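# Move shelf board from cart onto wall brackets

## Task

Pick up the shelf board lying on the cart (the cart rolls freely), set it down level so it rests on both brackets mounted on the wall, and slide it back until it meets the wall. Then open the grippers and move the robot away. The robot must not topple or finish leaning, or the task counts as failed.

## Robot and tools

ROBOT. A Rainbow Robotics RB-Y1: a wheeled base (two drive wheels, two rear casters, 0.66 m long, 0.58 m wide, front edge 0.10 m ahead of the wheel axle), a folding torso (leg with ankle, knee, hip), a head with head_camera, and a left and a right arm, each with a parallel gripper and a wrist camera (left_wrist_camera, right_wrist_camera). The base cannot strafe. A loose object may occasionally get a brief shove from outside.

FRAMES. Base frame: origin on the floor between the drive wheels, x forward, y left, z up, in metres. The reported chest, left_hand and right_hand positions use it. chest is a spine point 0.08 m under the shoulders; its x faces where the chest faces. Each hand point lies between its finger pads; fingers point along the hand's -z and close along its x. Printed hand positions can be off, worse at full reach. Odometry frame = base frame at scene start; base_odometry counts wheel turns only (slip looks like travel); heading is radians, left positive, -3.142 to 3.142.

execute_actions. Arguments: actions (a list holding one action, or empty to just read state and images) and cameras (list from head_camera, left_wrist_camera, right_wrist_camera, all; omitted/null/["all"] gives every camera, [] gives none). One action may contain:
- base: exactly one of translate_m (relative straight drive, metres, forward positive, -3 to 3) or rotate_rad (relative turn in place, radians, left/counter-clockwise positive, -3.2 to 3.2). Offsets count from the base position in the latest reported state. A move needing over 8.667 s at its top speed is rejected.
- joints: a single dictionary keyed by joint name covering both arms, torso and head; each value is an absolute target in radians (grippers in metres of pad opening). Ranges: torso_squat_rad 0 to 1.2 (higher lowers a level chest); torso_shift_rad -0.3 to 0.6 (positive pushes hips forward); torso_pitch_rad -0.2 to 1.4 (positive leans forward); torso_yaw_rad -1.5 to 1.5 (left positive). Arms, left/right: shoulder_pitch -2.356 to 2.356 (0 hangs, negative raises forward); left_shoulder_roll_rad 0 to 3.141 and right_shoulder_roll_rad -3.141 to 0 (away from body); shoulder_yaw -2.094 to 2.094; elbow -2.617 to 0.01 (negative bends); forearm_roll -3.141 to 3.141; wrist_pitch -1.57 to 1.919 (negative tips hand forward); hand_roll -2.705 to 2.705; gripper_m 0 to 0.1. Yaw and roll signs are the same for both arms (left / counter-clockwise from above positive). head_pan_rad -0.523 to 0.523, head_tilt_rad -0.35 to 1.57 (positive looks down). Joints count as reached within ±0.02 (grippers ±0.004).
- speeds: optional caps, translate_m 0.05 to 0.4 m/s, rotate_rad 0.1 to 1.509 rad/s (the maxima are defaults).
- min_time_s: 0.1 to 8, the shortest duration for every arm and head motion in the action.
No action runs over 15 s. Top joint rates: arms 1 rad/s (wrist-end joints 1.5), head 1.5, squat and pitch 0.3, shift 0.15, torso yaw 0.6, grippers 0.1 m/s. Unknown keys or out-of-range values reject the whole call with no motion. Anything you omit may still be driving to an earlier target.
Torso joints also obey: squat+shift <= 1.52; squat-shift+pitch <= 1.57; shift+0.5*pitch-0.4*squat <= 0.7; shift+0.3*pitch-0.5*squat <= 0.39. Breaking one leaves commanded torso joints short and "off_target".

wait: seconds (0 to 10); nothing new is commanded; returns state and images.
zoom_image: camera and region [x0, y0, x1, y1] in pixels of that camera's most recent full image, at most 504x504; gives a sharper crop. head_camera images are 896x504, wrist images 644x364.
finished_scene: scene (the current scene's number). Irreversible; the result reports success. Call it only once the board stays in place.

RESULTS. The pictures line lists image order. base_status and joint_status: "done" (base: wheels turned the full amount, even if slipping); "off_target" (stopped short, may still push); "limit_stop_at_<name>"; "contact_stop" (arm or torso met firm resistance or can't lift the load); "time_out"; "stopped_with_arm" (torso halted because an arm contact-stopped). A contact_stop, time_out or stopped_with_arm halts its whole group (torso joints; or one arm's seven joints) and those joints then hold where they are. "limit_stop_at_own_body" means a guard halted motion before an arm hit torso, head, leg or base; move them apart. "joint command not followed" plus a "cause:" line means an arm's targets were blocked by the self/arm-to-arm check (grippers still execute); those joints say "not_followed" and may be retried later. on_its_own covers uncommanded parts; "held at" gives the held target. After any stop, first relieve the pushing part in its own action, arms before torso. If both hands hold one object and the torso contact-stops instantly with nothing in the way, resend every arm joint at its current joint_positions value, then retry the torso.

CAUTIONS. Grip by commanding at least 0.005 m less than the object's width; "off_target" on the gripper is then expected. Each arm is rated 3 kg; excess weight may contact-stop it, and weight far ahead of the wheels can tip the robot forward unchecked. The base does not halt on hitting furniture and may keep pushing; the bent leg can protrude past the front edge and a blocked torso can shove the robot backward unseen in odometry. Never let the arms strike or press each other (grippers included). High joint torque triggers a 10 s full stop; hot motors warn at 65 °C and brake the arm at 80 °C; resend targets afterwards. Avoid drops, slams, hard shoves and knocking things over. The robot holds its last command while you compose a reply.

CALIBRATION. Intrinsics and T_world_to_cam (base frame to camera) are given per camera in OpenCV form; expect small errors, larger for wrist cameras at long reach.

Each tool is called after "Emit:" in YAML: its name, and indented under it one key for each argument.

## Session

Emit:
execute_actions:
  actions: []

Scene clock: 0.00 s.
base_odometry: x=+0.000 y=+0.000 heading=+0.000 (m, m, rad; odometry frame)
base_status: not commanded
joint_positions: torso_squat_rad=+0.350 torso_shift_rad=-0.001 torso_pitch_rad=+0.000 torso_yaw_rad=-0.001 left_shoulder_pitch_rad=+0.047 left_shoulder_roll_rad=+0.027 left_shoulder_yaw_rad=-0.050 left_elbow_rad=-0.290 left_forearm_roll_rad=+0.033 left_wrist_pitch_rad=+0.034 left_hand_roll_rad=+0.022 left_gripper_m=+0.101 right_shoulder_pitch_rad=-0.012 right_shoulder_roll_rad=-0.023 right_shoulder_yaw_rad=+0.023 right_elbow_rad=-0.230 right_forearm_roll_rad=+0.035 right_wrist_pitch_rad=-0.005 right_hand_roll_rad=+0.000 right_gripper_m=+0.099 head_pan_rad=+0.000 head_tilt_rad=+0.399
joint_status: not commanded
chest: x=-0.2287 y=+0.0004 z=+1.2474 quat_wxyz=(+1.000, +0.000, +0.000, +0.000) (m; base frame)
left_hand: x=-0.1298 y=+0.2353 z=+0.5691 quat_wxyz=(+0.994, +0.007, -0.105, +0.008) (m; base frame)
right_hand: x=-0.1076 y=-0.2340 z=+0.5724 quat_wxyz=(+0.992, -0.012, -0.122, +0.032) (m; base frame)
pictures: head_camera, left_wrist_camera, right_wrist_camera
Images, in order (width x height): head_camera 896x504, left_wrist_camera 644x364, right_wrist_camera 644x364.

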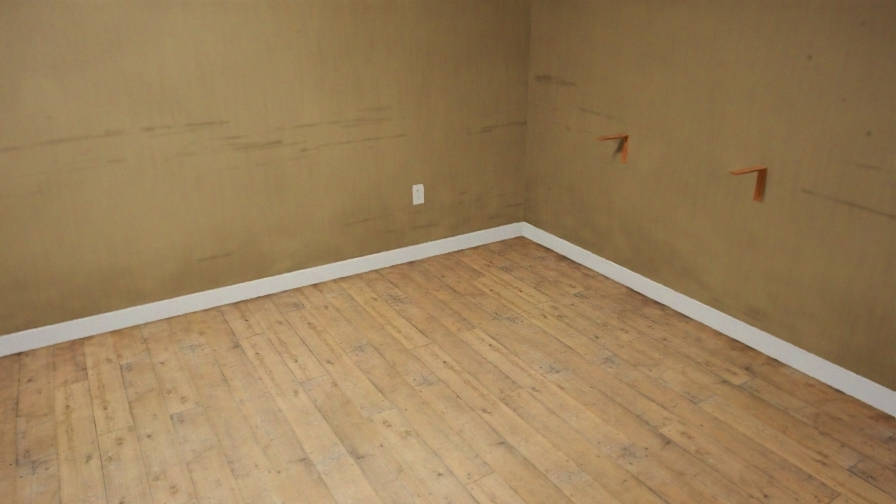

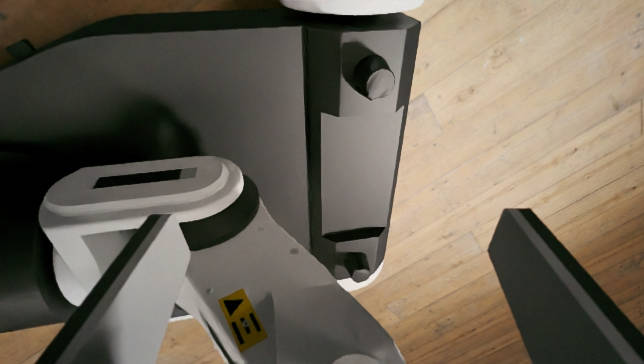

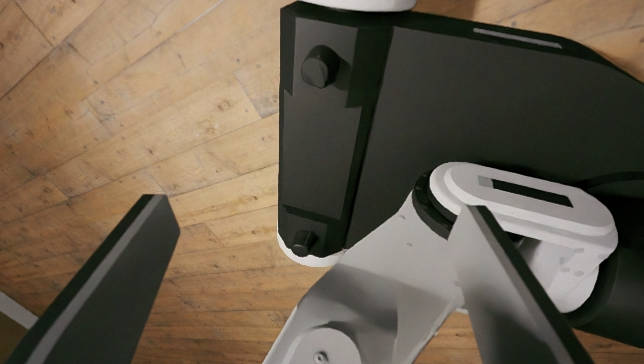

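Emit:
execute_actions:
  actions:
    - {"base":{"rotate_rad":-1.0},"joints":{"head_pan_rad":-0.5}}
  cameras: ["head_camera"]

Emit:
execute_actions:
  actions:
    - {"base":{"rotate_rad":-1.2}}
  cameras: ["head_camera"]

Emit:
execute_actions:
  actions:
    - {"base":{"rotate_rad":-1.2}}
  cameras: ["head_camera"]

Emit:
execute_actions:
  actions:
    - {"base":{"rotate_rad":-1.2}}
  cameras: ["head_camera"]

Scene clock: 3.60 s.
base_odometry: x=+0.000 y=+0.000 heading=-0.999 (m, m, rad; odometry frame)
base_status: done
joint_positions: torso_squat_rad=+0.350 torso_shift_rad=-0.001 torso_pitch_rad=+0.000 torso_yaw_rad=-0.001 left_shoulder_pitch_rad=+0.047 left_shoulder_roll_rad=+0.027 left_shoulder_yaw_rad=-0.050 left_elbow_rad=-0.290 left_forearm_roll_rad=+0.033 left_wrist_pitch_rad=+0.034 left_hand_roll_rad=+0.022 left_gripper_m=+0.101 right_shoulder_pitch_rad=-0.012 right_shoulder_roll_rad=-0.023 right_shoulder_yaw_rad=+0.023 right_elbow_rad=-0.230 right_forearm_roll_rad=+0.035 right_wrist_pitch_rad=-0.005 right_hand_roll_rad=+0.000 right_gripper_m=+0.099 head_pan_rad=-0.500 head_tilt_rad=+0.399
joint_status: all done
chest: x=-0.2287 y=+0.0004 z=+1.2474 quat_wxyz=(+1.000, +0.000, +0.000, +0.000) (m; base frame)
left_hand: x=-0.1298 y=+0.2353 z=+0.5691 quat_wxyz=(+0.994, +0.007, -0.105, +0.008) (m; base frame)
right_hand: x=-0.1076 y=-0.2340 z=+0.5724 quat_wxyz=(+0.992, -0.012, -0.122, +0.032) (m; base frame)
pictures: head_camera
camera_calibration (this result's frames):
head_camera: T_world_to_cam=[[-0.441891, -0.89693, 0.0157719, -0.110574], [-0.347943, 0.155163, -0.924586, 1.32736], [0.826842, -0.414054, -0.380646, 0.665615], [0, 0, 0, 1]] pos_world=[-0.137375, -0.0295336, 1.48236]
Images, in order (width x height): head_camera 896x504.

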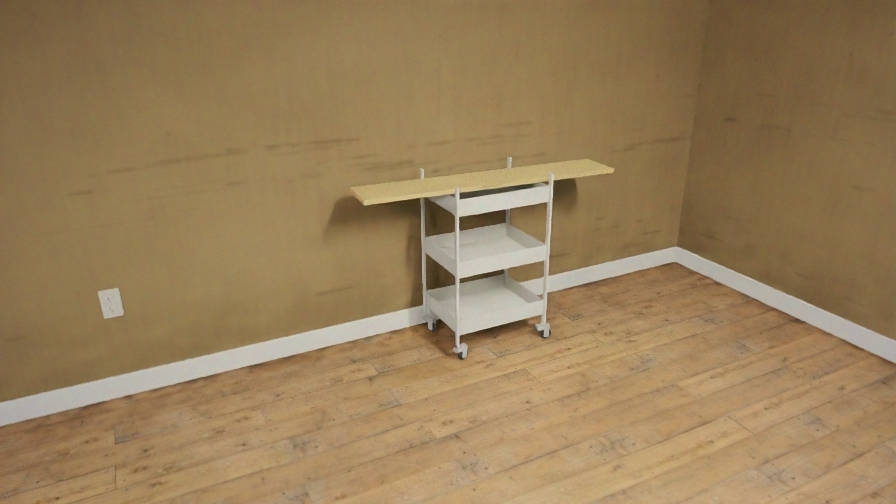

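Scene clock: 7.37 s.
base_odometry: x=+0.000 y=+0.000 heading=-2.199 (m, m, rad; odometry frame)
base_status: done
joint_positions: torso_squat_rad=+0.350 torso_shift_rad=-0.001 torso_pitch_rad=+0.000 torso_yaw_rad=-0.001 left_shoulder_pitch_rad=+0.047 left_shoulder_roll_rad=+0.027 left_shoulder_yaw_rad=-0.050 left_elbow_rad=-0.290 left_forearm_roll_rad=+0.033 left_wrist_pitch_rad=+0.034 left_hand_roll_rad=+0.022 left_gripper_m=+0.101 right_shoulder_pitch_rad=-0.012 right_shoulder_roll_rad=-0.023 right_shoulder_yaw_rad=+0.023 right_elbow_rad=-0.230 right_forearm_roll_rad=+0.035 right_wrist_pitch_rad=-0.005 right_hand_roll_rad=+0.000 right_gripper_m=+0.099 head_pan_rad=-0.500 head_tilt_rad=+0.399
joint_status: not commanded
chest: x=-0.2287 y=+0.0004 z=+1.2474 quat_wxyz=(+1.000, +0.000, +0.000, +0.000) (m; base frame)
left_hand: x=-0.1298 y=+0.2353 z=+0.5691 quat_wxyz=(+0.994, +0.007, -0.105, +0.008) (m; base frame)
right_hand: x=-0.1076 y=-0.2340 z=+0.5724 quat_wxyz=(+0.992, -0.012, -0.122, +0.032) (m; base frame)
pictures: head_camera
camera_calibration (this result's frames):
head_camera: T_world_to_cam=[[-0.441892, -0.89693, 0.0157549, -0.110567], [-0.347942, 0.155181, -0.924584, 1.32736], [0.826842, -0.414048, -0.380653, 0.665618], [0, 0, 0, 1]] pos_world=[-0.137377, -0.0295528, 1.48236]
Images, in order (width x height): head_camera 896x504.

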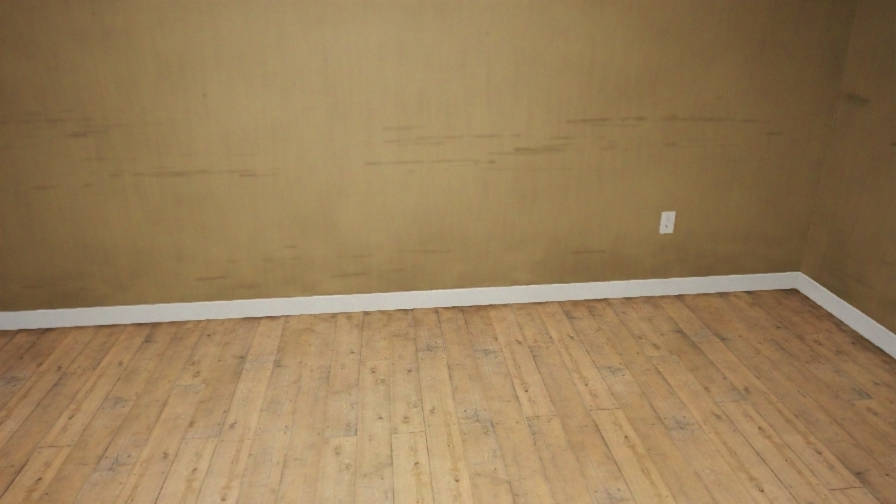

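Scene clock: 11.03 s.
base_odometry: x=+0.000 y=+0.001 heading=+2.885 (m, m, rad; odometry frame)
base_status: done
joint_positions: torso_squat_rad=+0.350 torso_shift_rad=-0.001 torso_pitch_rad=+0.000 torso_yaw_rad=-0.001 left_shoulder_pitch_rad=+0.047 left_shoulder_roll_rad=+0.027 left_shoulder_yaw_rad=-0.050 left_elbow_rad=-0.290 left_forearm_roll_rad=+0.033 left_wrist_pitch_rad=+0.034 left_hand_roll_rad=+0.022 left_gripper_m=+0.101 right_shoulder_pitch_rad=-0.012 right_shoulder_roll_rad=-0.023 right_shoulder_yaw_rad=+0.023 right_elbow_rad=-0.230 right_forearm_roll_rad=+0.035 right_wrist_pitch_rad=-0.005 right_hand_roll_rad=+0.000 right_gripper_m=+0.099 head_pan_rad=-0.500 head_tilt_rad=+0.399
joint_status: not commanded
chest: x=-0.2287 y=+0.0004 z=+1.2474 quat_wxyz=(+1.000, +0.000, +0.000, +0.000) (m; base frame)
left_hand: x=-0.1298 y=+0.2353 z=+0.5691 quat_wxyz=(+0.994, +0.007, -0.105, +0.008) (m; base frame)
right_hand: x=-0.1076 y=-0.2340 z=+0.5724 quat_wxyz=(+0.992, -0.012, -0.122, +0.032) (m; base frame)
pictures: head_camera
camera_calibration (this result's frames):
head_camera: T_world_to_cam=[[-0.441893, -0.89693, 0.0157548, -0.110567], [-0.347942, 0.155181, -0.924584, 1.32736], [0.826842, -0.414049, -0.380653, 0.665618], [0, 0, 0, 1]] pos_world=[-0.137377, -0.0295525, 1.48236]
Images, in order (width x height): head_camera 896x504.

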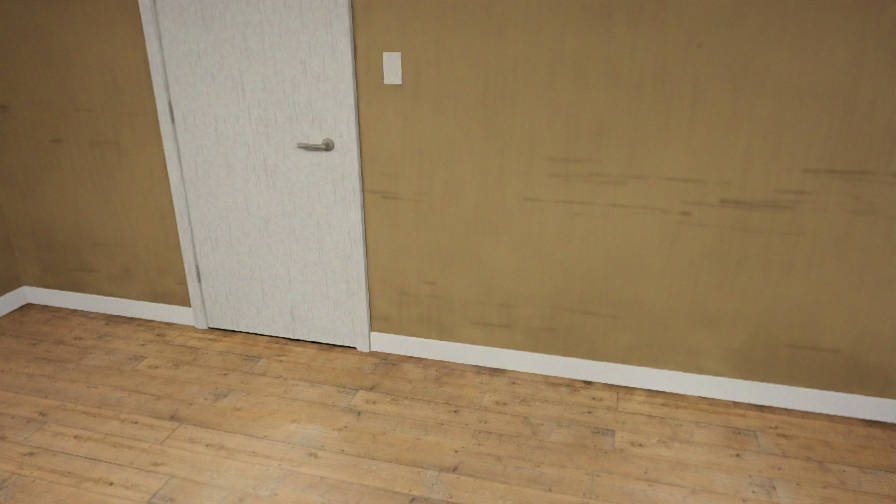

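Scene clock: 14.80 s.
base_odometry: x=+0.000 y=+0.000 heading=+1.686 (m, m, rad; odometry frame)
base_status: done
joint_positions: torso_squat_rad=+0.350 torso_shift_rad=-0.001 torso_pitch_rad=+0.000 torso_yaw_rad=-0.001 left_shoulder_pitch_rad=+0.047 left_shoulder_roll_rad=+0.027 left_shoulder_yaw_rad=-0.050 left_elbow_rad=-0.290 left_forearm_roll_rad=+0.033 left_wrist_pitch_rad=+0.034 left_hand_roll_rad=+0.022 left_gripper_m=+0.101 right_shoulder_pitch_rad=-0.012 right_shoulder_roll_rad=-0.023 right_shoulder_yaw_rad=+0.023 right_elbow_rad=-0.230 right_forearm_roll_rad=+0.035 right_wrist_pitch_rad=-0.005 right_hand_roll_rad=+0.000 right_gripper_m=+0.099 head_pan_rad=-0.500 head_tilt_rad=+0.399
joint_status: not commanded
chest: x=-0.2287 y=+0.0004 z=+1.2474 quat_wxyz=(+1.000, +0.000, +0.000, +0.000) (m; base frame)
left_hand: x=-0.1298 y=+0.2353 z=+0.5691 quat_wxyz=(+0.994, +0.007, -0.105, +0.008) (m; base frame)
right_hand: x=-0.1076 y=-0.2340 z=+0.5724 quat_wxyz=(+0.992, -0.012, -0.122, +0.032) (m; base frame)
pictures: head_camera
camera_calibration (this result's frames):
head_camera: T_world_to_cam=[[-0.441893, -0.896929, 0.0157501, -0.110564], [-0.347941, 0.155186, -0.924583, 1.32736], [0.826842, -0.414047, -0.380654, 0.665619], [0, 0, 0, 1]] pos_world=[-0.137378, -0.0295562, 1.48236]
Images, in order (width x height): head_camera 896x504.

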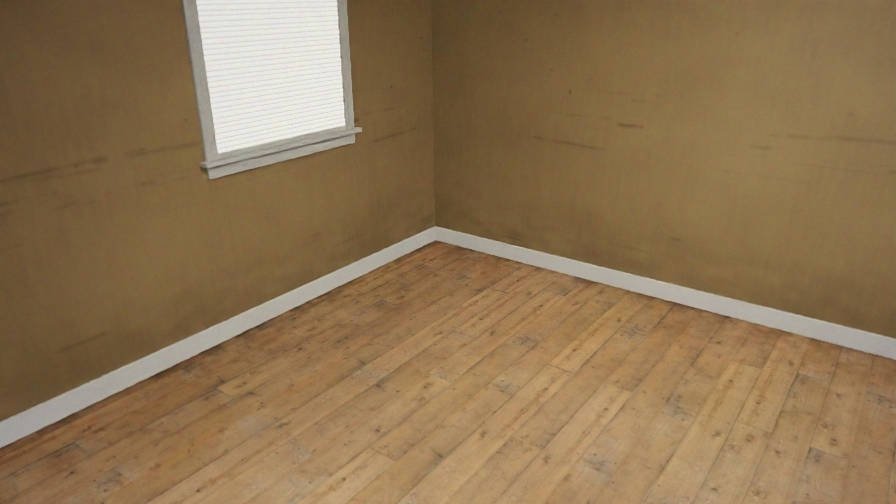

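Emit:
execute_actions:
  actions:
    - {"base":{"rotate_rad":-0.537},"joints":{"head_pan_rad":0,"head_tilt_rad":0.3,"torso_pitch_rad":0.4,"left_shoulder_pitch_rad":0,"right_shoulder_pitch_rad":0,"left_shoulder_yaw_rad":0,"right_shoulder_yaw_rad":0,"left_forearm_roll_rad":0,"right_forearm_roll_rad":0,"left_shoulder_roll_rad":0.25,"right_shoulder_roll_rad":-0.25,"left_elbow_rad":-1.57,"right_elbow_rad":-1.57,"left_wrist_pitch_rad":-0.4,"right_wrist_pitch_rad":-0.4}}
  cameras: []

Emit:
execute_actions:
  actions:
    - {"base":{"translate_m":-1.65},"joints":{"left_forearm_roll_rad":0.25,"right_forearm_roll_rad":-0.25,"left_hand_roll_rad":0}}
  cameras: []

Emit:
execute_actions:
  actions:
    - {"base":{"rotate_rad":-2.149}}

Scene clock: 17.70 s.
base_odometry: x=+0.000 y=+0.000 heading=+1.150 (m, m, rad; odometry frame)
base_status: done
joint_positions: torso_squat_rad=+0.350 torso_shift_rad=-0.001 torso_pitch_rad=+0.400 torso_yaw_rad=-0.001 left_shoulder_pitch_rad=+0.000 left_shoulder_roll_rad=+0.250 left_shoulder_yaw_rad=+0.000 left_elbow_rad=-1.570 left_forearm_roll_rad=+0.000 left_wrist_pitch_rad=-0.400 left_hand_roll_rad=+0.022 left_gripper_m=+0.101 right_shoulder_pitch_rad=+0.000 right_shoulder_roll_rad=-0.250 right_shoulder_yaw_rad=+0.000 right_elbow_rad=-1.570 right_forearm_roll_rad=+0.000 right_wrist_pitch_rad=-0.400 right_hand_roll_rad=+0.000 right_gripper_m=+0.099 head_pan_rad=+0.000 head_tilt_rad=+0.300
joint_status: all done
chest: x=-0.1081 y=+0.0004 z=+1.2230 quat_wxyz=(+0.980, +0.000, +0.199, -0.001) (m; base frame)
left_hand: x=+0.3013 y=+0.2734 z=+0.9079 quat_wxyz=(+0.703, +0.039, -0.702, -0.108) (m; base frame)
right_hand: x=+0.3007 y=-0.2740 z=+0.9082 quat_wxyz=(+0.702, -0.047, -0.701, +0.115) (m; base frame)
pictures: none
No camera images: the call's "cameras" was empty. Leave "cameras" out to get every camera's image.

Scene clock: 23.60 s.
base_odometry: x=-0.676 y=-1.505 heading=+1.148 (m, m, rad; odometry frame)
base_status: done
joint_positions: torso_squat_rad=+0.350 torso_shift_rad=-0.001 torso_pitch_rad=+0.400 torso_yaw_rad=-0.001 left_shoulder_pitch_rad=+0.000 left_shoulder_roll_rad=+0.250 left_shoulder_yaw_rad=+0.000 left_elbow_rad=-1.570 left_forearm_roll_rad=+0.250 left_wrist_pitch_rad=-0.400 left_hand_roll_rad=+0.000 left_gripper_m=+0.101 right_shoulder_pitch_rad=+0.000 right_shoulder_roll_rad=-0.250 right_shoulder_yaw_rad=+0.000 right_elbow_rad=-1.570 right_forearm_roll_rad=-0.250 right_wrist_pitch_rad=-0.400 right_hand_roll_rad=+0.000 right_gripper_m=+0.099 head_pan_rad=+0.000 head_tilt_rad=+0.300
joint_status: all done
chest: x=-0.1081 y=+0.0004 z=+1.2230 quat_wxyz=(+0.980, +0.000, +0.199, -0.001) (m; base frame)
left_hand: x=+0.3024 y=+0.2956 z=+0.9104 quat_wxyz=(+0.707, -0.001, -0.707, +0.000) (m; base frame)
right_hand: x=+0.3017 y=-0.2962 z=+0.9108 quat_wxyz=(+0.707, -0.001, -0.707, +0.000) (m; base frame)
pictures: none
No camera images: the call's "cameras" was empty. Leave "cameras" out to get every camera's image.

Scene clock: 28.10 s.
base_odometry: x=-0.676 y=-1.505 heading=-1.000 (m, m, rad; odometry frame)
base_status: done
joint_positions: torso_squat_rad=+0.350 torso_shift_rad=-0.001 torso_pitch_rad=+0.400 torso_yaw_rad=-0.001 left_shoulder_pitch_rad=+0.000 left_shoulder_roll_rad=+0.250 left_shoulder_yaw_rad=+0.000 left_elbow_rad=-1.570 left_forearm_roll_rad=+0.250 left_wrist_pitch_rad=-0.400 left_hand_roll_rad=+0.000 left_gripper_m=+0.101 right_shoulder_pitch_rad=+0.000 right_shoulder_roll_rad=-0.250 right_shoulder_yaw_rad=+0.000 right_elbow_rad=-1.570 right_forearm_roll_rad=-0.250 right_wrist_pitch_rad=-0.400 right_hand_roll_rad=+0.000 right_gripper_m=+0.099 head_pan_rad=+0.000 head_tilt_rad=+0.300
joint_status: not commanded
chest: x=-0.1081 y=+0.0004 z=+1.2230 quat_wxyz=(+0.980, +0.000, +0.199, -0.001) (m; base frame)
left_hand: x=+0.3024 y=+0.2956 z=+0.9105 quat_wxyz=(+0.707, -0.001, -0.707, +0.000) (m; base frame)
right_hand: x=+0.3017 y=-0.2963 z=+0.9108 quat_wxyz=(+0.707, -0.001, -0.707, +0.000) (m; base frame)
pictures: head_camera, left_wrist_camera, right_wrist_camera
camera_calibration (this result's frames):
head_camera: T_world_to_cam=[[0.044781, -0.998993, 0.00283153, 0.000092735], [-0.636845, -0.0307308, -0.770379, 1.13223], [0.76969, 0.0326951, -0.63758, 0.842953], [0, 0, 0, 1]] pos_world=[0.0722359, 0.0073265, 1.40969]
left_wrist_camera: T_world_to_cam=[[0.027577, -0.046505, 0.998537, -0.899162], [-0.6028, -0.797629, -0.0205003, 0.474207], [0.797415, -0.601353, -0.0500294, 0.0647398], [0, 0, 0, 1]] pos_world=[0.259024, 0.375357, 0.910808]
right_wrist_camera: T_world_to_cam=[[0.0132018, -0.0383772, -0.999176, 0.886762], [-0.638686, 0.768531, -0.0379571, 0.486925], [0.769354, 0.638661, -0.0143651, 0.0581756], [0, 0, 0, 1]] pos_world=[0.254528, -0.37734, 0.90535]
Images, in order (width x height): head_camera 896x504, left_wrist_camera 644x364, right_wrist_camera 644x364.

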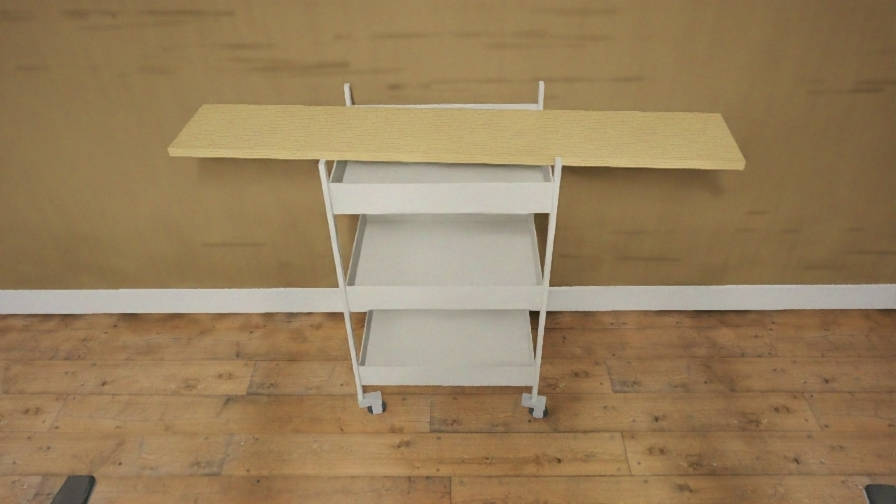

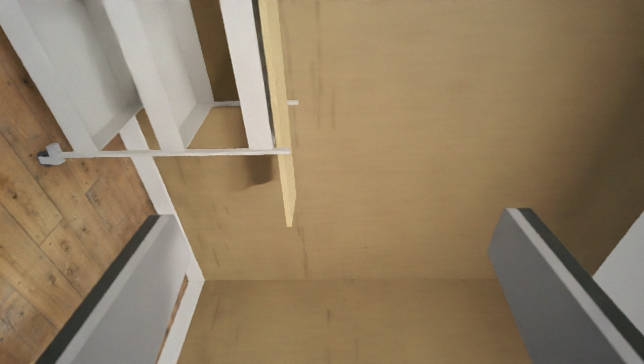

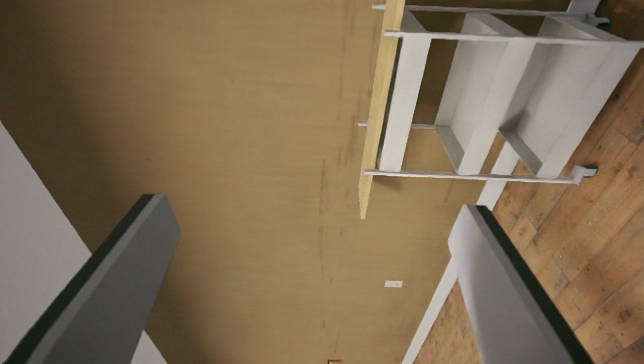

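Emit:
execute_actions:
  actions:
    - {"base":{"rotate_rad":0.055},"joints":{"torso_squat_rad":0.73}}
  cameras: []

Emit:
execute_actions:
  actions:
    - {"base":{"translate_m":0.62},"joints":{"head_tilt_rad":0.6}}

Scene clock: 30.33 s.
base_odometry: x=-0.676 y=-1.505 heading=-0.946 (m, m, rad; odometry frame)
base_status: done
joint_positions: torso_squat_rad=+0.730 torso_shift_rad=-0.001 torso_pitch_rad=+0.400 torso_yaw_rad=-0.001 left_shoulder_pitch_rad=+0.000 left_shoulder_roll_rad=+0.250 left_shoulder_yaw_rad=+0.000 left_elbow_rad=-1.570 left_forearm_roll_rad=+0.250 left_wrist_pitch_rad=-0.400 left_hand_roll_rad=+0.000 left_gripper_m=+0.101 right_shoulder_pitch_rad=+0.000 right_shoulder_roll_rad=-0.250 right_shoulder_yaw_rad=+0.000 right_elbow_rad=-1.570 right_forearm_roll_rad=-0.250 right_wrist_pitch_rad=-0.400 right_hand_roll_rad=+0.000 right_gripper_m=+0.099 head_pan_rad=+0.000 head_tilt_rad=+0.300
joint_status: all done
chest: x=-0.1080 y=+0.0003 z=+1.0871 quat_wxyz=(+0.980, +0.000, +0.199, -0.001) (m; base frame)
left_hand: x=+0.3025 y=+0.2956 z=+0.7746 quat_wxyz=(+0.707, -0.001, -0.707, +0.000) (m; base frame)
right_hand: x=+0.3018 y=-0.2963 z=+0.7749 quat_wxyz=(+0.707, -0.001, -0.707, +0.000) (m; base frame)
pictures: none
No camera images: the call's "cameras" was empty. Leave "cameras" out to get every camera's image.

Scene clock: 33.40 s.
base_odometry: x=-0.313 y=-2.009 heading=-0.948 (m, m, rad; odometry frame)
base_status: done
joint_positions: torso_squat_rad=+0.730 torso_shift_rad=-0.001 torso_pitch_rad=+0.400 torso_yaw_rad=-0.001 left_shoulder_pitch_rad=+0.000 left_shoulder_roll_rad=+0.250 left_shoulder_yaw_rad=+0.000 left_elbow_rad=-1.570 left_forearm_roll_rad=+0.250 left_wrist_pitch_rad=-0.400 left_hand_roll_rad=+0.000 left_gripper_m=+0.101 right_shoulder_pitch_rad=+0.000 right_shoulder_roll_rad=-0.250 right_shoulder_yaw_rad=+0.000 right_elbow_rad=-1.570 right_forearm_roll_rad=-0.250 right_wrist_pitch_rad=-0.400 right_hand_roll_rad=+0.000 right_gripper_m=+0.099 head_pan_rad=+0.000 head_tilt_rad=+0.600
joint_status: all done
chest: x=-0.1079 y=+0.0003 z=+1.0871 quat_wxyz=(+0.980, +0.000, +0.199, -0.001) (m; base frame)
left_hand: x=+0.3025 y=+0.2956 z=+0.7745 quat_wxyz=(+0.707, -0.001, -0.707, +0.000) (m; base frame)
right_hand: x=+0.3019 y=-0.2963 z=+0.7749 quat_wxyz=(+0.707, -0.001, -0.707, +0.000) (m; base frame)
pictures: head_camera, left_wrist_camera, right_wrist_camera
camera_calibration (this result's frames):
head_camera: T_world_to_cam=[[0.0433967, -0.998999, -0.0108476, 0.0176555], [-0.836099, -0.0303727, -0.547737, 0.744572], [0.546859, 0.0328396, -0.83658, 1.00529], [0, 0, 0, 1]] pos_world=[0.0720169, 0.00723906, 1.24903]
left_wrist_camera: T_world_to_cam=[[0.027675, -0.0465134, 0.998534, -0.763483], [-0.602808, -0.797625, -0.0204475, 0.471418], [0.797407, -0.601358, -0.0501129, 0.0578417], [0, 0, 0, 1]] pos_world=[0.25918, 0.375286, 0.774901]
right_wrist_camera: T_world_to_cam=[[0.0132023, -0.0383542, -0.999177, 0.750997], [-0.638712, 0.76851, -0.0379393, 0.481917], [0.769333, 0.638687, -0.0143512, 0.0561117], [0, 0, 0, 1]] pos_world=[0.254723, -0.377392, 0.769467]
Images, in order (width x height): head_camera 896x504, left_wrist_camera 644x364, right_wrist_camera 644x364.

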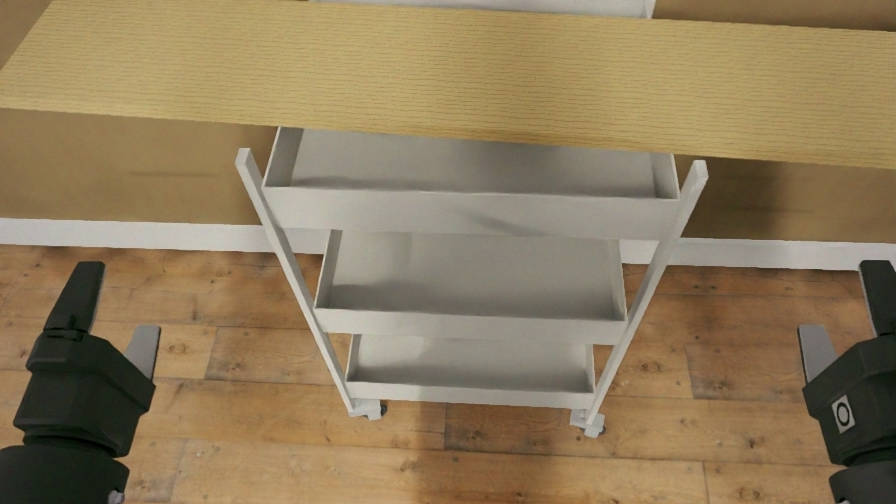

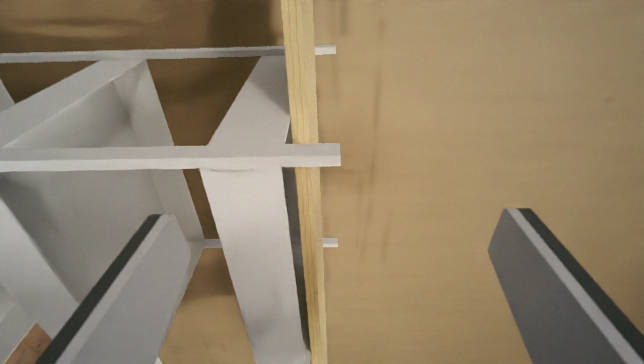

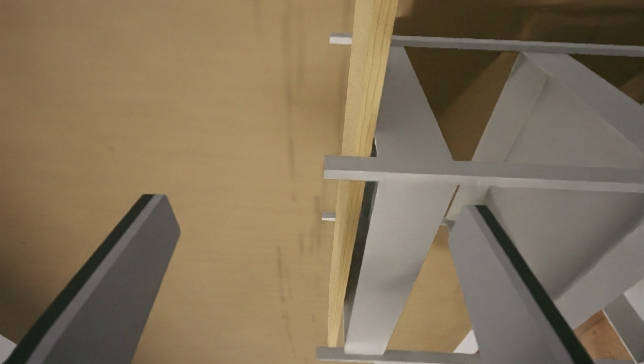

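Emit:
execute_actions:
  actions:
    - {"base":{"translate_m":0.215},"speeds":{"translate_m":0.1},"joints":{"torso_squat_rad":0.76,"torso_yaw_rad":-0.04}}

Scene clock: 36.53 s.
base_odometry: x=-0.188 y=-2.183 heading=-0.949 (m, m, rad; odometry frame)
base_status: done
joint_positions: torso_squat_rad=+0.760 torso_shift_rad=-0.001 torso_pitch_rad=+0.400 torso_yaw_rad=-0.040 left_shoulder_pitch_rad=+0.000 left_shoulder_roll_rad=+0.250 left_shoulder_yaw_rad=+0.000 left_elbow_rad=-1.570 left_forearm_roll_rad=+0.250 left_wrist_pitch_rad=-0.400 left_hand_roll_rad=+0.000 left_gripper_m=+0.101 right_shoulder_pitch_rad=+0.000 right_shoulder_roll_rad=-0.250 right_shoulder_yaw_rad=+0.000 right_elbow_rad=-1.570 right_forearm_roll_rad=-0.250 right_wrist_pitch_rad=-0.400 right_hand_roll_rad=+0.000 right_gripper_m=+0.099 head_pan_rad=+0.000 head_tilt_rad=+0.600
joint_status: all done
chest: x=-0.1080 y=+0.0003 z=+1.0729 quat_wxyz=(+0.980, -0.004, +0.199, -0.020) (m; base frame)
left_hand: x=+0.3128 y=+0.2759 z=+0.7560 quat_wxyz=(+0.707, -0.019, -0.707, -0.008) (m; base frame)
right_hand: x=+0.2909 y=-0.3156 z=+0.7653 quat_wxyz=(+0.707, -0.019, -0.707, -0.008) (m; base frame)
pictures: head_camera, left_wrist_camera, right_wrist_camera
camera_calibration (this result's frames):
head_camera: T_world_to_cam=[[0.00749628, -0.999963, 0.00432997, -0.00266567], [-0.83678, -0.00864359, -0.547472, 0.736401], [0.547488, 0.000480766, -0.836813, 0.993719], [0, 0, 0, 1]] pos_world=[0.0721761, 0.00322184, 1.23473]
left_wrist_camera: T_world_to_cam=[[0.0262388, -0.0323485, 0.999132, -0.750062], [-0.631039, -0.775704, -0.00854259, 0.455292], [0.775308, -0.630267, -0.0407667, 0.0447234], [0, 0, 0, 1]] pos_world=[0.272313, 0.357096, 0.755123]
right_wrist_camera: T_world_to_cam=[[0.0115669, -0.0539708, -0.998476, 0.73585], [-0.610703, 0.790293, -0.0497926, 0.497109], [0.791775, 0.610348, -0.0238189, 0.0685137], [0, 0, 0, 1]] pos_world=[0.240827, -0.394965, 0.761112]
Images, in order (width x height): head_camera 896x504, left_wrist_camera 644x364, right_wrist_camera 644x364.

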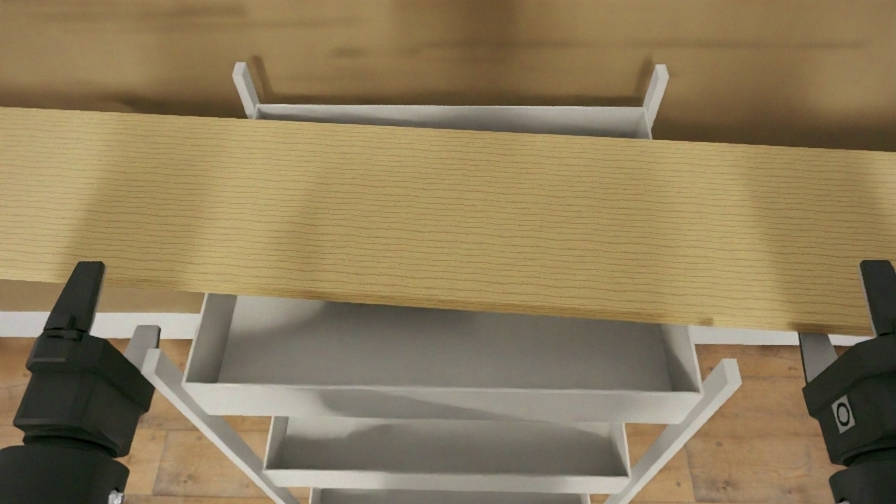

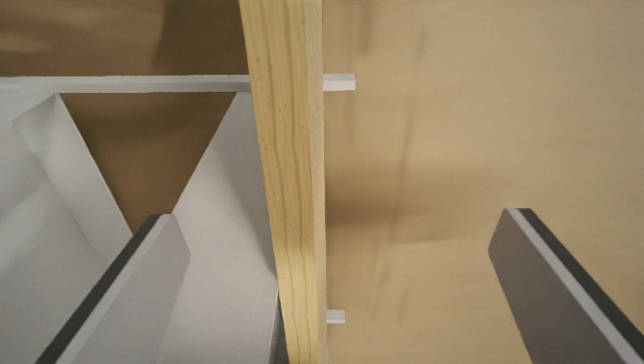

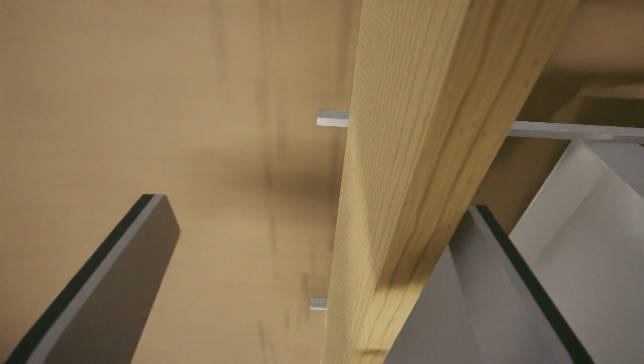

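Emit:
execute_actions:
  actions:
    - {"joints":{"torso_squat_rad":0.815,"left_shoulder_roll_rad":0.4,"left_forearm_roll_rad":0.4}}
  cameras: []

Emit:
execute_actions:
  actions:
    - {"base":{"translate_m":0.035},"joints":{"left_shoulder_pitch_rad":-0.13,"left_elbow_rad":-1.45}}

Scene clock: 37.50 s.
base_odometry: x=-0.188 y=-2.183 heading=-0.949 (m, m, rad; odometry frame)
base_status: not commanded
joint_positions: torso_squat_rad=+0.815 torso_shift_rad=-0.001 torso_pitch_rad=+0.400 torso_yaw_rad=-0.040 left_shoulder_pitch_rad=+0.000 left_shoulder_roll_rad=+0.400 left_shoulder_yaw_rad=+0.000 left_elbow_rad=-1.570 left_forearm_roll_rad=+0.400 left_wrist_pitch_rad=-0.400 left_hand_roll_rad=+0.000 left_gripper_m=+0.101 right_shoulder_pitch_rad=+0.000 right_shoulder_roll_rad=-0.250 right_shoulder_yaw_rad=+0.000 right_elbow_rad=-1.570 right_forearm_roll_rad=-0.250 right_wrist_pitch_rad=-0.400 right_hand_roll_rad=+0.000 right_gripper_m=+0.099 head_pan_rad=+0.000 head_tilt_rad=+0.600
joint_status: all done
chest: x=-0.1080 y=+0.0003 z=+1.0456 quat_wxyz=(+0.980, -0.004, +0.199, -0.020) (m; base frame)
left_hand: x=+0.3201 y=+0.3196 z=+0.7416 quat_wxyz=(+0.707, -0.018, -0.707, -0.007) (m; base frame)
right_hand: x=+0.2909 y=-0.3156 z=+0.7381 quat_wxyz=(+0.707, -0.019, -0.707, -0.008) (m; base frame)
pictures: none
No camera images: the call's "cameras" was empty. Leave "cameras" out to get every camera's image.

Scene clock: 39.00 s.
base_odometry: x=-0.168 y=-2.212 heading=-0.951 (m, m, rad; odometry frame)
base_status: done
joint_positions: torso_squat_rad=+0.815 torso_shift_rad=-0.001 torso_pitch_rad=+0.400 torso_yaw_rad=-0.040 left_shoulder_pitch_rad=-0.130 left_shoulder_roll_rad=+0.400 left_shoulder_yaw_rad=+0.000 left_elbow_rad=-1.450 left_forearm_roll_rad=+0.400 left_wrist_pitch_rad=-0.400 left_hand_roll_rad=+0.000 left_gripper_m=+0.101 right_shoulder_pitch_rad=+0.000 right_shoulder_roll_rad=-0.250 right_shoulder_yaw_rad=+0.000 right_elbow_rad=-1.570 right_forearm_roll_rad=-0.250 right_wrist_pitch_rad=-0.400 right_hand_roll_rad=+0.000 right_gripper_m=+0.099 head_pan_rad=+0.000 head_tilt_rad=+0.600
joint_status: all done
chest: x=-0.1079 y=+0.0003 z=+1.0456 quat_wxyz=(+0.980, -0.004, +0.199, -0.020) (m; base frame)
left_hand: x=+0.3565 y=+0.3171 z=+0.7386 quat_wxyz=(+0.703, -0.018, -0.711, -0.007) (m; base frame)
right_hand: x=+0.2909 y=-0.3156 z=+0.7380 quat_wxyz=(+0.707, -0.019, -0.707, -0.008) (m; base frame)
pictures: head_camera, left_wrist_camera, right_wrist_camera
camera_calibration (this result's frames):
head_camera: T_world_to_cam=[[0.00750233, -0.999963, 0.00431876, -0.00255139], [-0.836802, -0.00864254, -0.547437, 0.721454], [0.547454, 0.000493103, -0.836836, 0.970891], [0, 0, 0, 1]] pos_world=[0.0722154, 0.00320515, 1.20744]
left_wrist_camera: T_world_to_cam=[[0.0146365, -0.0324587, 0.999366, -0.728506], [-0.628739, -0.777451, -0.0160427, 0.519971], [0.777479, -0.628105, -0.0317872, 0.0280522], [0, 0, 0, 1]] pos_world=[0.315779, 0.398225, 0.737277]
right_wrist_camera: T_world_to_cam=[[0.0115897, -0.0540054, -0.998473, 0.708596], [-0.610706, 0.790288, -0.0498338, 0.495828], [0.791773, 0.610351, -0.0238222, 0.0678566], [0, 0, 0, 1]] pos_world=[0.240865, -0.394995, 0.73384]
Images, in order (width x height): head_camera 896x504, left_wrist_camera 644x364, right_wrist_camera 644x364.

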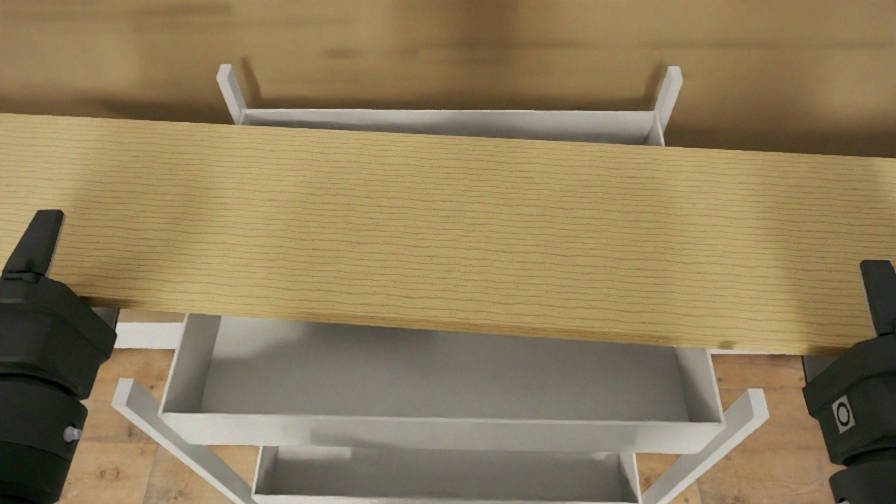

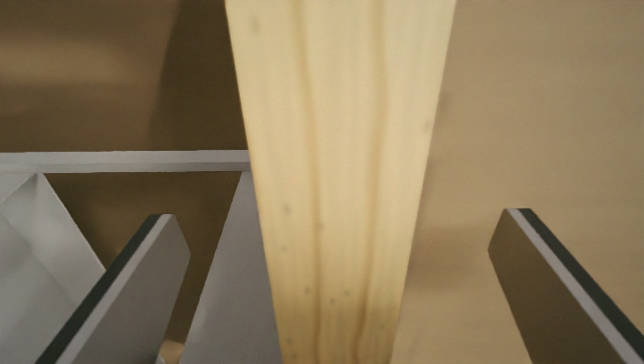

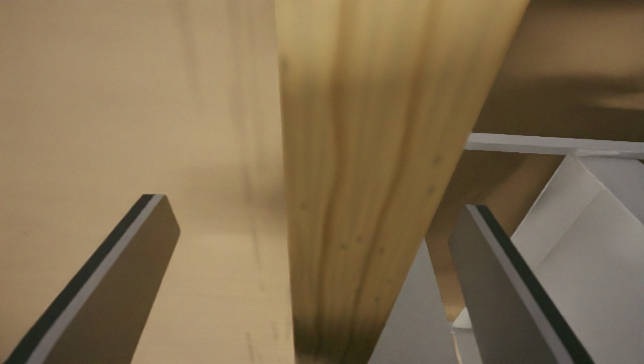

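Emit:
execute_actions:
  actions:
    - {"joints":{"left_gripper_m":0,"right_gripper_m":0}}
  cameras: []

Emit:
execute_actions:
  actions:
    - {"joints":{"torso_squat_rad":0.4,"head_tilt_rad":0.3}}
  cameras: ["head_camera"]

Emit:
execute_actions:
  actions:
    - {"base":{"translate_m":-0.7}}
  cameras: []

Emit:
execute_actions:
  actions:
    - {"base":{"rotate_rad":1.52}}
  cameras: []

Emit:
execute_actions:
  actions:
    - {"base":{"translate_m":2}}
  cameras: []

Emit:
execute_actions:
  actions:
    - {"base":{"translate_m":1.13}}
  cameras: []

Emit:
execute_actions:
  actions:
    - {"base":{"rotate_rad":-1.5},"joints":{"head_tilt_rad":0.15}}
  cameras: ["head_camera"]

Scene clock: 40.80 s.
base_odometry: x=-0.168 y=-2.212 heading=-0.951 (m, m, rad; odometry frame)
base_status: not commanded
joint_positions: torso_squat_rad=+0.815 torso_shift_rad=-0.001 torso_pitch_rad=+0.400 torso_yaw_rad=-0.040 left_shoulder_pitch_rad=-0.129 left_shoulder_roll_rad=+0.400 left_shoulder_yaw_rad=+0.000 left_elbow_rad=-1.449 left_forearm_roll_rad=+0.400 left_wrist_pitch_rad=-0.399 left_hand_roll_rad=+0.000 left_gripper_m=+0.019 right_shoulder_pitch_rad=+0.001 right_shoulder_roll_rad=-0.250 right_shoulder_yaw_rad=+0.000 right_elbow_rad=-1.569 right_forearm_roll_rad=-0.250 right_wrist_pitch_rad=-0.399 right_hand_roll_rad=+0.000 right_gripper_m=+0.017 head_pan_rad=+0.000 head_tilt_rad=+0.600
joint_status: left_gripper_m off_target (ended at +0.019, target +0.000); right_gripper_m off_target (ended at +0.017, target +0.000)
chest: x=-0.1078 y=+0.0003 z=+1.0456 quat_wxyz=(+0.980, -0.004, +0.199, -0.020) (m; base frame)
left_hand: x=+0.3562 y=+0.3172 z=+0.7376 quat_wxyz=(+0.704, -0.017, -0.710, -0.007) (m; base frame)
right_hand: x=+0.2906 y=-0.3156 z=+0.7370 quat_wxyz=(+0.708, -0.019, -0.706, -0.008) (m; base frame)
pictures: none
No camera images: the call's "cameras" was empty. Leave "cameras" out to get every camera's image.

Scene clock: 43.03 s.
base_odometry: x=-0.168 y=-2.212 heading=-0.951 (m, m, rad; odometry frame)
base_status: not commanded
joint_positions: torso_squat_rad=+0.400 torso_shift_rad=-0.001 torso_pitch_rad=+0.401 torso_yaw_rad=-0.040 left_shoulder_pitch_rad=-0.129 left_shoulder_roll_rad=+0.400 left_shoulder_yaw_rad=+0.000 left_elbow_rad=-1.449 left_forearm_roll_rad=+0.400 left_wrist_pitch_rad=-0.399 left_hand_roll_rad=+0.000 left_gripper_m=+0.019 right_shoulder_pitch_rad=+0.001 right_shoulder_roll_rad=-0.250 right_shoulder_yaw_rad=+0.000 right_elbow_rad=-1.569 right_forearm_roll_rad=-0.250 right_wrist_pitch_rad=-0.399 right_hand_roll_rad=+0.000 right_gripper_m=+0.017 head_pan_rad=+0.000 head_tilt_rad=+0.300
joint_status: all done
chest: x=-0.1076 y=+0.0003 z=+1.2102 quat_wxyz=(+0.980, -0.004, +0.199, -0.020) (m; base frame)
left_hand: x=+0.3561 y=+0.3173 z=+0.9018 quat_wxyz=(+0.704, -0.017, -0.710, -0.007) (m; base frame)
right_hand: x=+0.2905 y=-0.3156 z=+0.9013 quat_wxyz=(+0.708, -0.019, -0.705, -0.008) (m; base frame)
pictures: head_camera
camera_calibration (this result's frames):
head_camera: T_world_to_cam=[[0.0089013, -0.999799, 0.0179726, -0.0220922], [-0.638498, -0.019515, -0.769376, 1.12125], [0.769572, -0.00462701, -0.638544, 0.835563], [0, 0, 0, 1]] pos_world=[0.0730892, 0.00365968, 1.39661]
Images, in order (width x height): head_camera 896x504.

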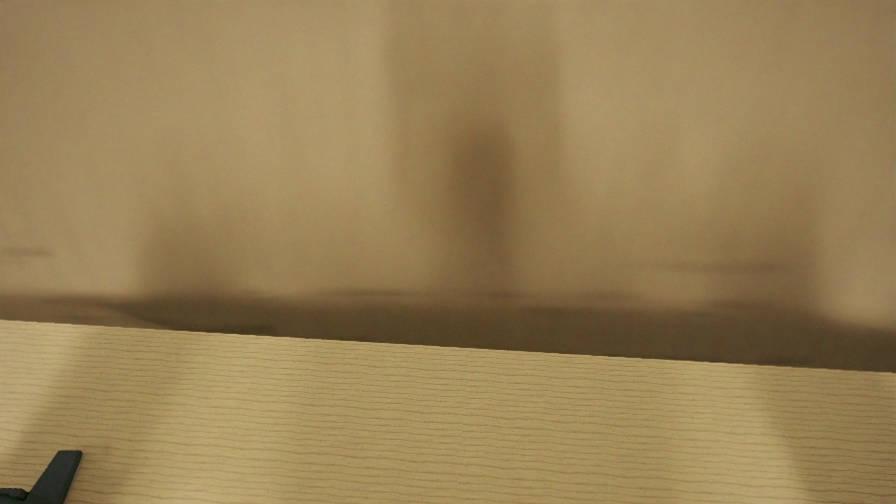

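Scene clock: 46.57 s.
base_odometry: x=-0.574 y=-1.642 heading=-0.953 (m, m, rad; odometry frame)
base_status: done
joint_positions: torso_squat_rad=+0.400 torso_shift_rad=-0.001 torso_pitch_rad=+0.401 torso_yaw_rad=-0.040 left_shoulder_pitch_rad=-0.129 left_shoulder_roll_rad=+0.400 left_shoulder_yaw_rad=+0.000 left_elbow_rad=-1.449 left_forearm_roll_rad=+0.400 left_wrist_pitch_rad=-0.399 left_hand_roll_rad=+0.000 left_gripper_m=+0.019 right_shoulder_pitch_rad=+0.001 right_shoulder_roll_rad=-0.250 right_shoulder_yaw_rad=+0.001 right_elbow_rad=-1.569 right_forearm_roll_rad=-0.250 right_wrist_pitch_rad=-0.399 right_hand_roll_rad=+0.000 right_gripper_m=+0.017 head_pan_rad=+0.000 head_tilt_rad=+0.300
joint_status: not commanded
chest: x=-0.1077 y=+0.0003 z=+1.2102 quat_wxyz=(+0.980, -0.004, +0.199, -0.020) (m; base frame)
left_hand: x=+0.3559 y=+0.3173 z=+0.9017 quat_wxyz=(+0.704, -0.017, -0.710, -0.007) (m; base frame)
right_hand: x=+0.2904 y=-0.3156 z=+0.9012 quat_wxyz=(+0.709, -0.019, -0.705, -0.008) (m; base frame)
pictures: none
No camera images: the call's "cameras" was empty. Leave "cameras" out to get every camera's image.

Scene clock: 50.40 s.
base_odometry: x=-0.574 y=-1.642 heading=+0.566 (m, m, rad; odometry frame)
base_status: done
joint_positions: torso_squat_rad=+0.400 torso_shift_rad=-0.001 torso_pitch_rad=+0.401 torso_yaw_rad=-0.040 left_shoulder_pitch_rad=-0.129 left_shoulder_roll_rad=+0.400 left_shoulder_yaw_rad=+0.000 left_elbow_rad=-1.449 left_forearm_roll_rad=+0.400 left_wrist_pitch_rad=-0.399 left_hand_roll_rad=+0.000 left_gripper_m=+0.019 right_shoulder_pitch_rad=+0.001 right_shoulder_roll_rad=-0.250 right_shoulder_yaw_rad=+0.001 right_elbow_rad=-1.569 right_forearm_roll_rad=-0.250 right_wrist_pitch_rad=-0.399 right_hand_roll_rad=+0.000 right_gripper_m=+0.017 head_pan_rad=+0.000 head_tilt_rad=+0.300
joint_status: not commanded
chest: x=-0.1077 y=+0.0003 z=+1.2102 quat_wxyz=(+0.980, -0.004, +0.199, -0.020) (m; base frame)
left_hand: x=+0.3559 y=+0.3173 z=+0.9017 quat_wxyz=(+0.704, -0.017, -0.710, -0.007) (m; base frame)
right_hand: x=+0.2904 y=-0.3156 z=+0.9012 quat_wxyz=(+0.709, -0.019, -0.705, -0.008) (m; base frame)
pictures: none
No camera images: the call's "cameras" was empty. Leave "cameras" out to get every camera's image.

Scene clock: 57.03 s.
base_odometry: x=+1.113 y=-0.568 heading=+0.567 (m, m, rad; odometry frame)
base_status: done
joint_positions: torso_squat_rad=+0.400 torso_shift_rad=-0.001 torso_pitch_rad=+0.401 torso_yaw_rad=-0.040 left_shoulder_pitch_rad=-0.129 left_shoulder_roll_rad=+0.400 left_shoulder_yaw_rad=+0.000 left_elbow_rad=-1.449 left_forearm_roll_rad=+0.400 left_wrist_pitch_rad=-0.399 left_hand_roll_rad=+0.000 left_gripper_m=+0.019 right_shoulder_pitch_rad=+0.001 right_shoulder_roll_rad=-0.250 right_shoulder_yaw_rad=+0.001 right_elbow_rad=-1.569 right_forearm_roll_rad=-0.250 right_wrist_pitch_rad=-0.399 right_hand_roll_rad=+0.000 right_gripper_m=+0.017 head_pan_rad=+0.000 head_tilt_rad=+0.300
joint_status: not commanded
chest: x=-0.1077 y=+0.0003 z=+1.2102 quat_wxyz=(+0.980, -0.004, +0.199, -0.020) (m; base frame)
left_hand: x=+0.3559 y=+0.3173 z=+0.9016 quat_wxyz=(+0.705, -0.017, -0.709, -0.007) (m; base frame)
right_hand: x=+0.2905 y=-0.3155 z=+0.9012 quat_wxyz=(+0.709, -0.019, -0.705, -0.008) (m; base frame)
pictures: none
No camera images: the call's "cameras" was empty. Leave "cameras" out to get every camera's image.

Scene clock: 61.50 s.
base_odometry: x=+2.066 y=+0.039 heading=+0.568 (m, m, rad; odometry frame)
base_status: done
joint_positions: torso_squat_rad=+0.400 torso_shift_rad=-0.001 torso_pitch_rad=+0.401 torso_yaw_rad=-0.040 left_shoulder_pitch_rad=-0.129 left_shoulder_roll_rad=+0.400 left_shoulder_yaw_rad=+0.000 left_elbow_rad=-1.449 left_forearm_roll_rad=+0.400 left_wrist_pitch_rad=-0.399 left_hand_roll_rad=+0.000 left_gripper_m=+0.019 right_shoulder_pitch_rad=+0.001 right_shoulder_roll_rad=-0.250 right_shoulder_yaw_rad=+0.001 right_elbow_rad=-1.569 right_forearm_roll_rad=-0.250 right_wrist_pitch_rad=-0.399 right_hand_roll_rad=+0.000 right_gripper_m=+0.017 head_pan_rad=+0.000 head_tilt_rad=+0.300
joint_status: not commanded
chest: x=-0.1076 y=+0.0003 z=+1.2102 quat_wxyz=(+0.980, -0.004, +0.199, -0.020) (m; base frame)
left_hand: x=+0.3559 y=+0.3173 z=+0.9016 quat_wxyz=(+0.705, -0.017, -0.709, -0.007) (m; base frame)
right_hand: x=+0.2905 y=-0.3155 z=+0.9012 quat_wxyz=(+0.709, -0.019, -0.705, -0.008) (m; base frame)
pictures: none
No camera images: the call's "cameras" was empty. Leave "cameras" out to get every camera's image.

Scene clock: 65.30 s.
base_odometry: x=+2.066 y=+0.039 heading=-0.932 (m, m, rad; odometry frame)
base_status: done
joint_positions: torso_squat_rad=+0.400 torso_shift_rad=-0.001 torso_pitch_rad=+0.401 torso_yaw_rad=-0.040 left_shoulder_pitch_rad=-0.129 left_shoulder_roll_rad=+0.400 left_shoulder_yaw_rad=+0.000 left_elbow_rad=-1.449 left_forearm_roll_rad=+0.400 left_wrist_pitch_rad=-0.399 left_hand_roll_rad=+0.000 left_gripper_m=+0.019 right_shoulder_pitch_rad=+0.001 right_shoulder_roll_rad=-0.250 right_shoulder_yaw_rad=+0.001 right_elbow_rad=-1.569 right_forearm_roll_rad=-0.250 right_wrist_pitch_rad=-0.399 right_hand_roll_rad=+0.000 right_gripper_m=+0.017 head_pan_rad=+0.000 head_tilt_rad=+0.150
joint_status: all done
chest: x=-0.1077 y=+0.0003 z=+1.2102 quat_wxyz=(+0.980, -0.004, +0.199, -0.020) (m; base frame)
left_hand: x=+0.3559 y=+0.3173 z=+0.9016 quat_wxyz=(+0.705, -0.017, -0.709, -0.007) (m; base frame)
right_hand: x=+0.2905 y=-0.3155 z=+0.9012 quat_wxyz=(+0.709, -0.019, -0.705, -0.008) (m; base frame)
pictures: head_camera
camera_calibration (this result's frames):
head_camera: T_world_to_cam=[[0.00805465, -0.99966, 0.024795, -0.0315614], [-0.51637, -0.0253921, -0.855989, 1.24241], [0.856328, -0.00590871, -0.516399, 0.667133], [0, 0, 0, 1]] pos_world=[0.0705147, 0.0039387, 1.40878]
Images, in order (width x height): head_camera 896x504.

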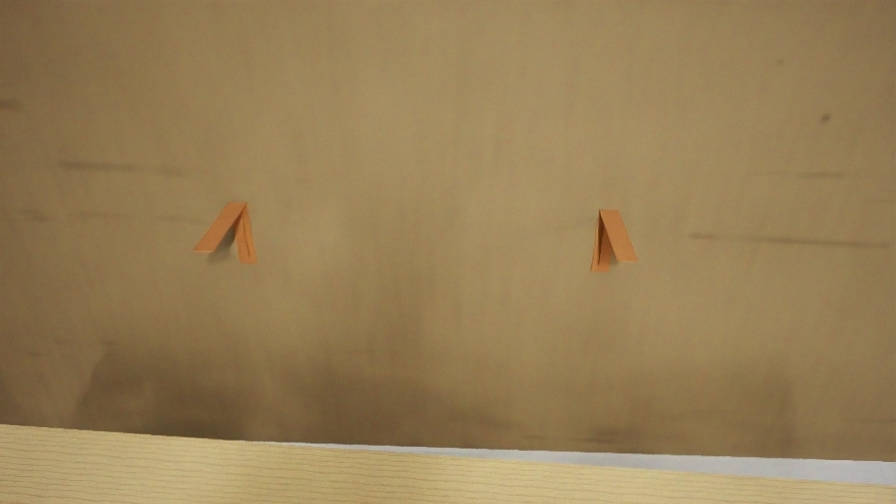

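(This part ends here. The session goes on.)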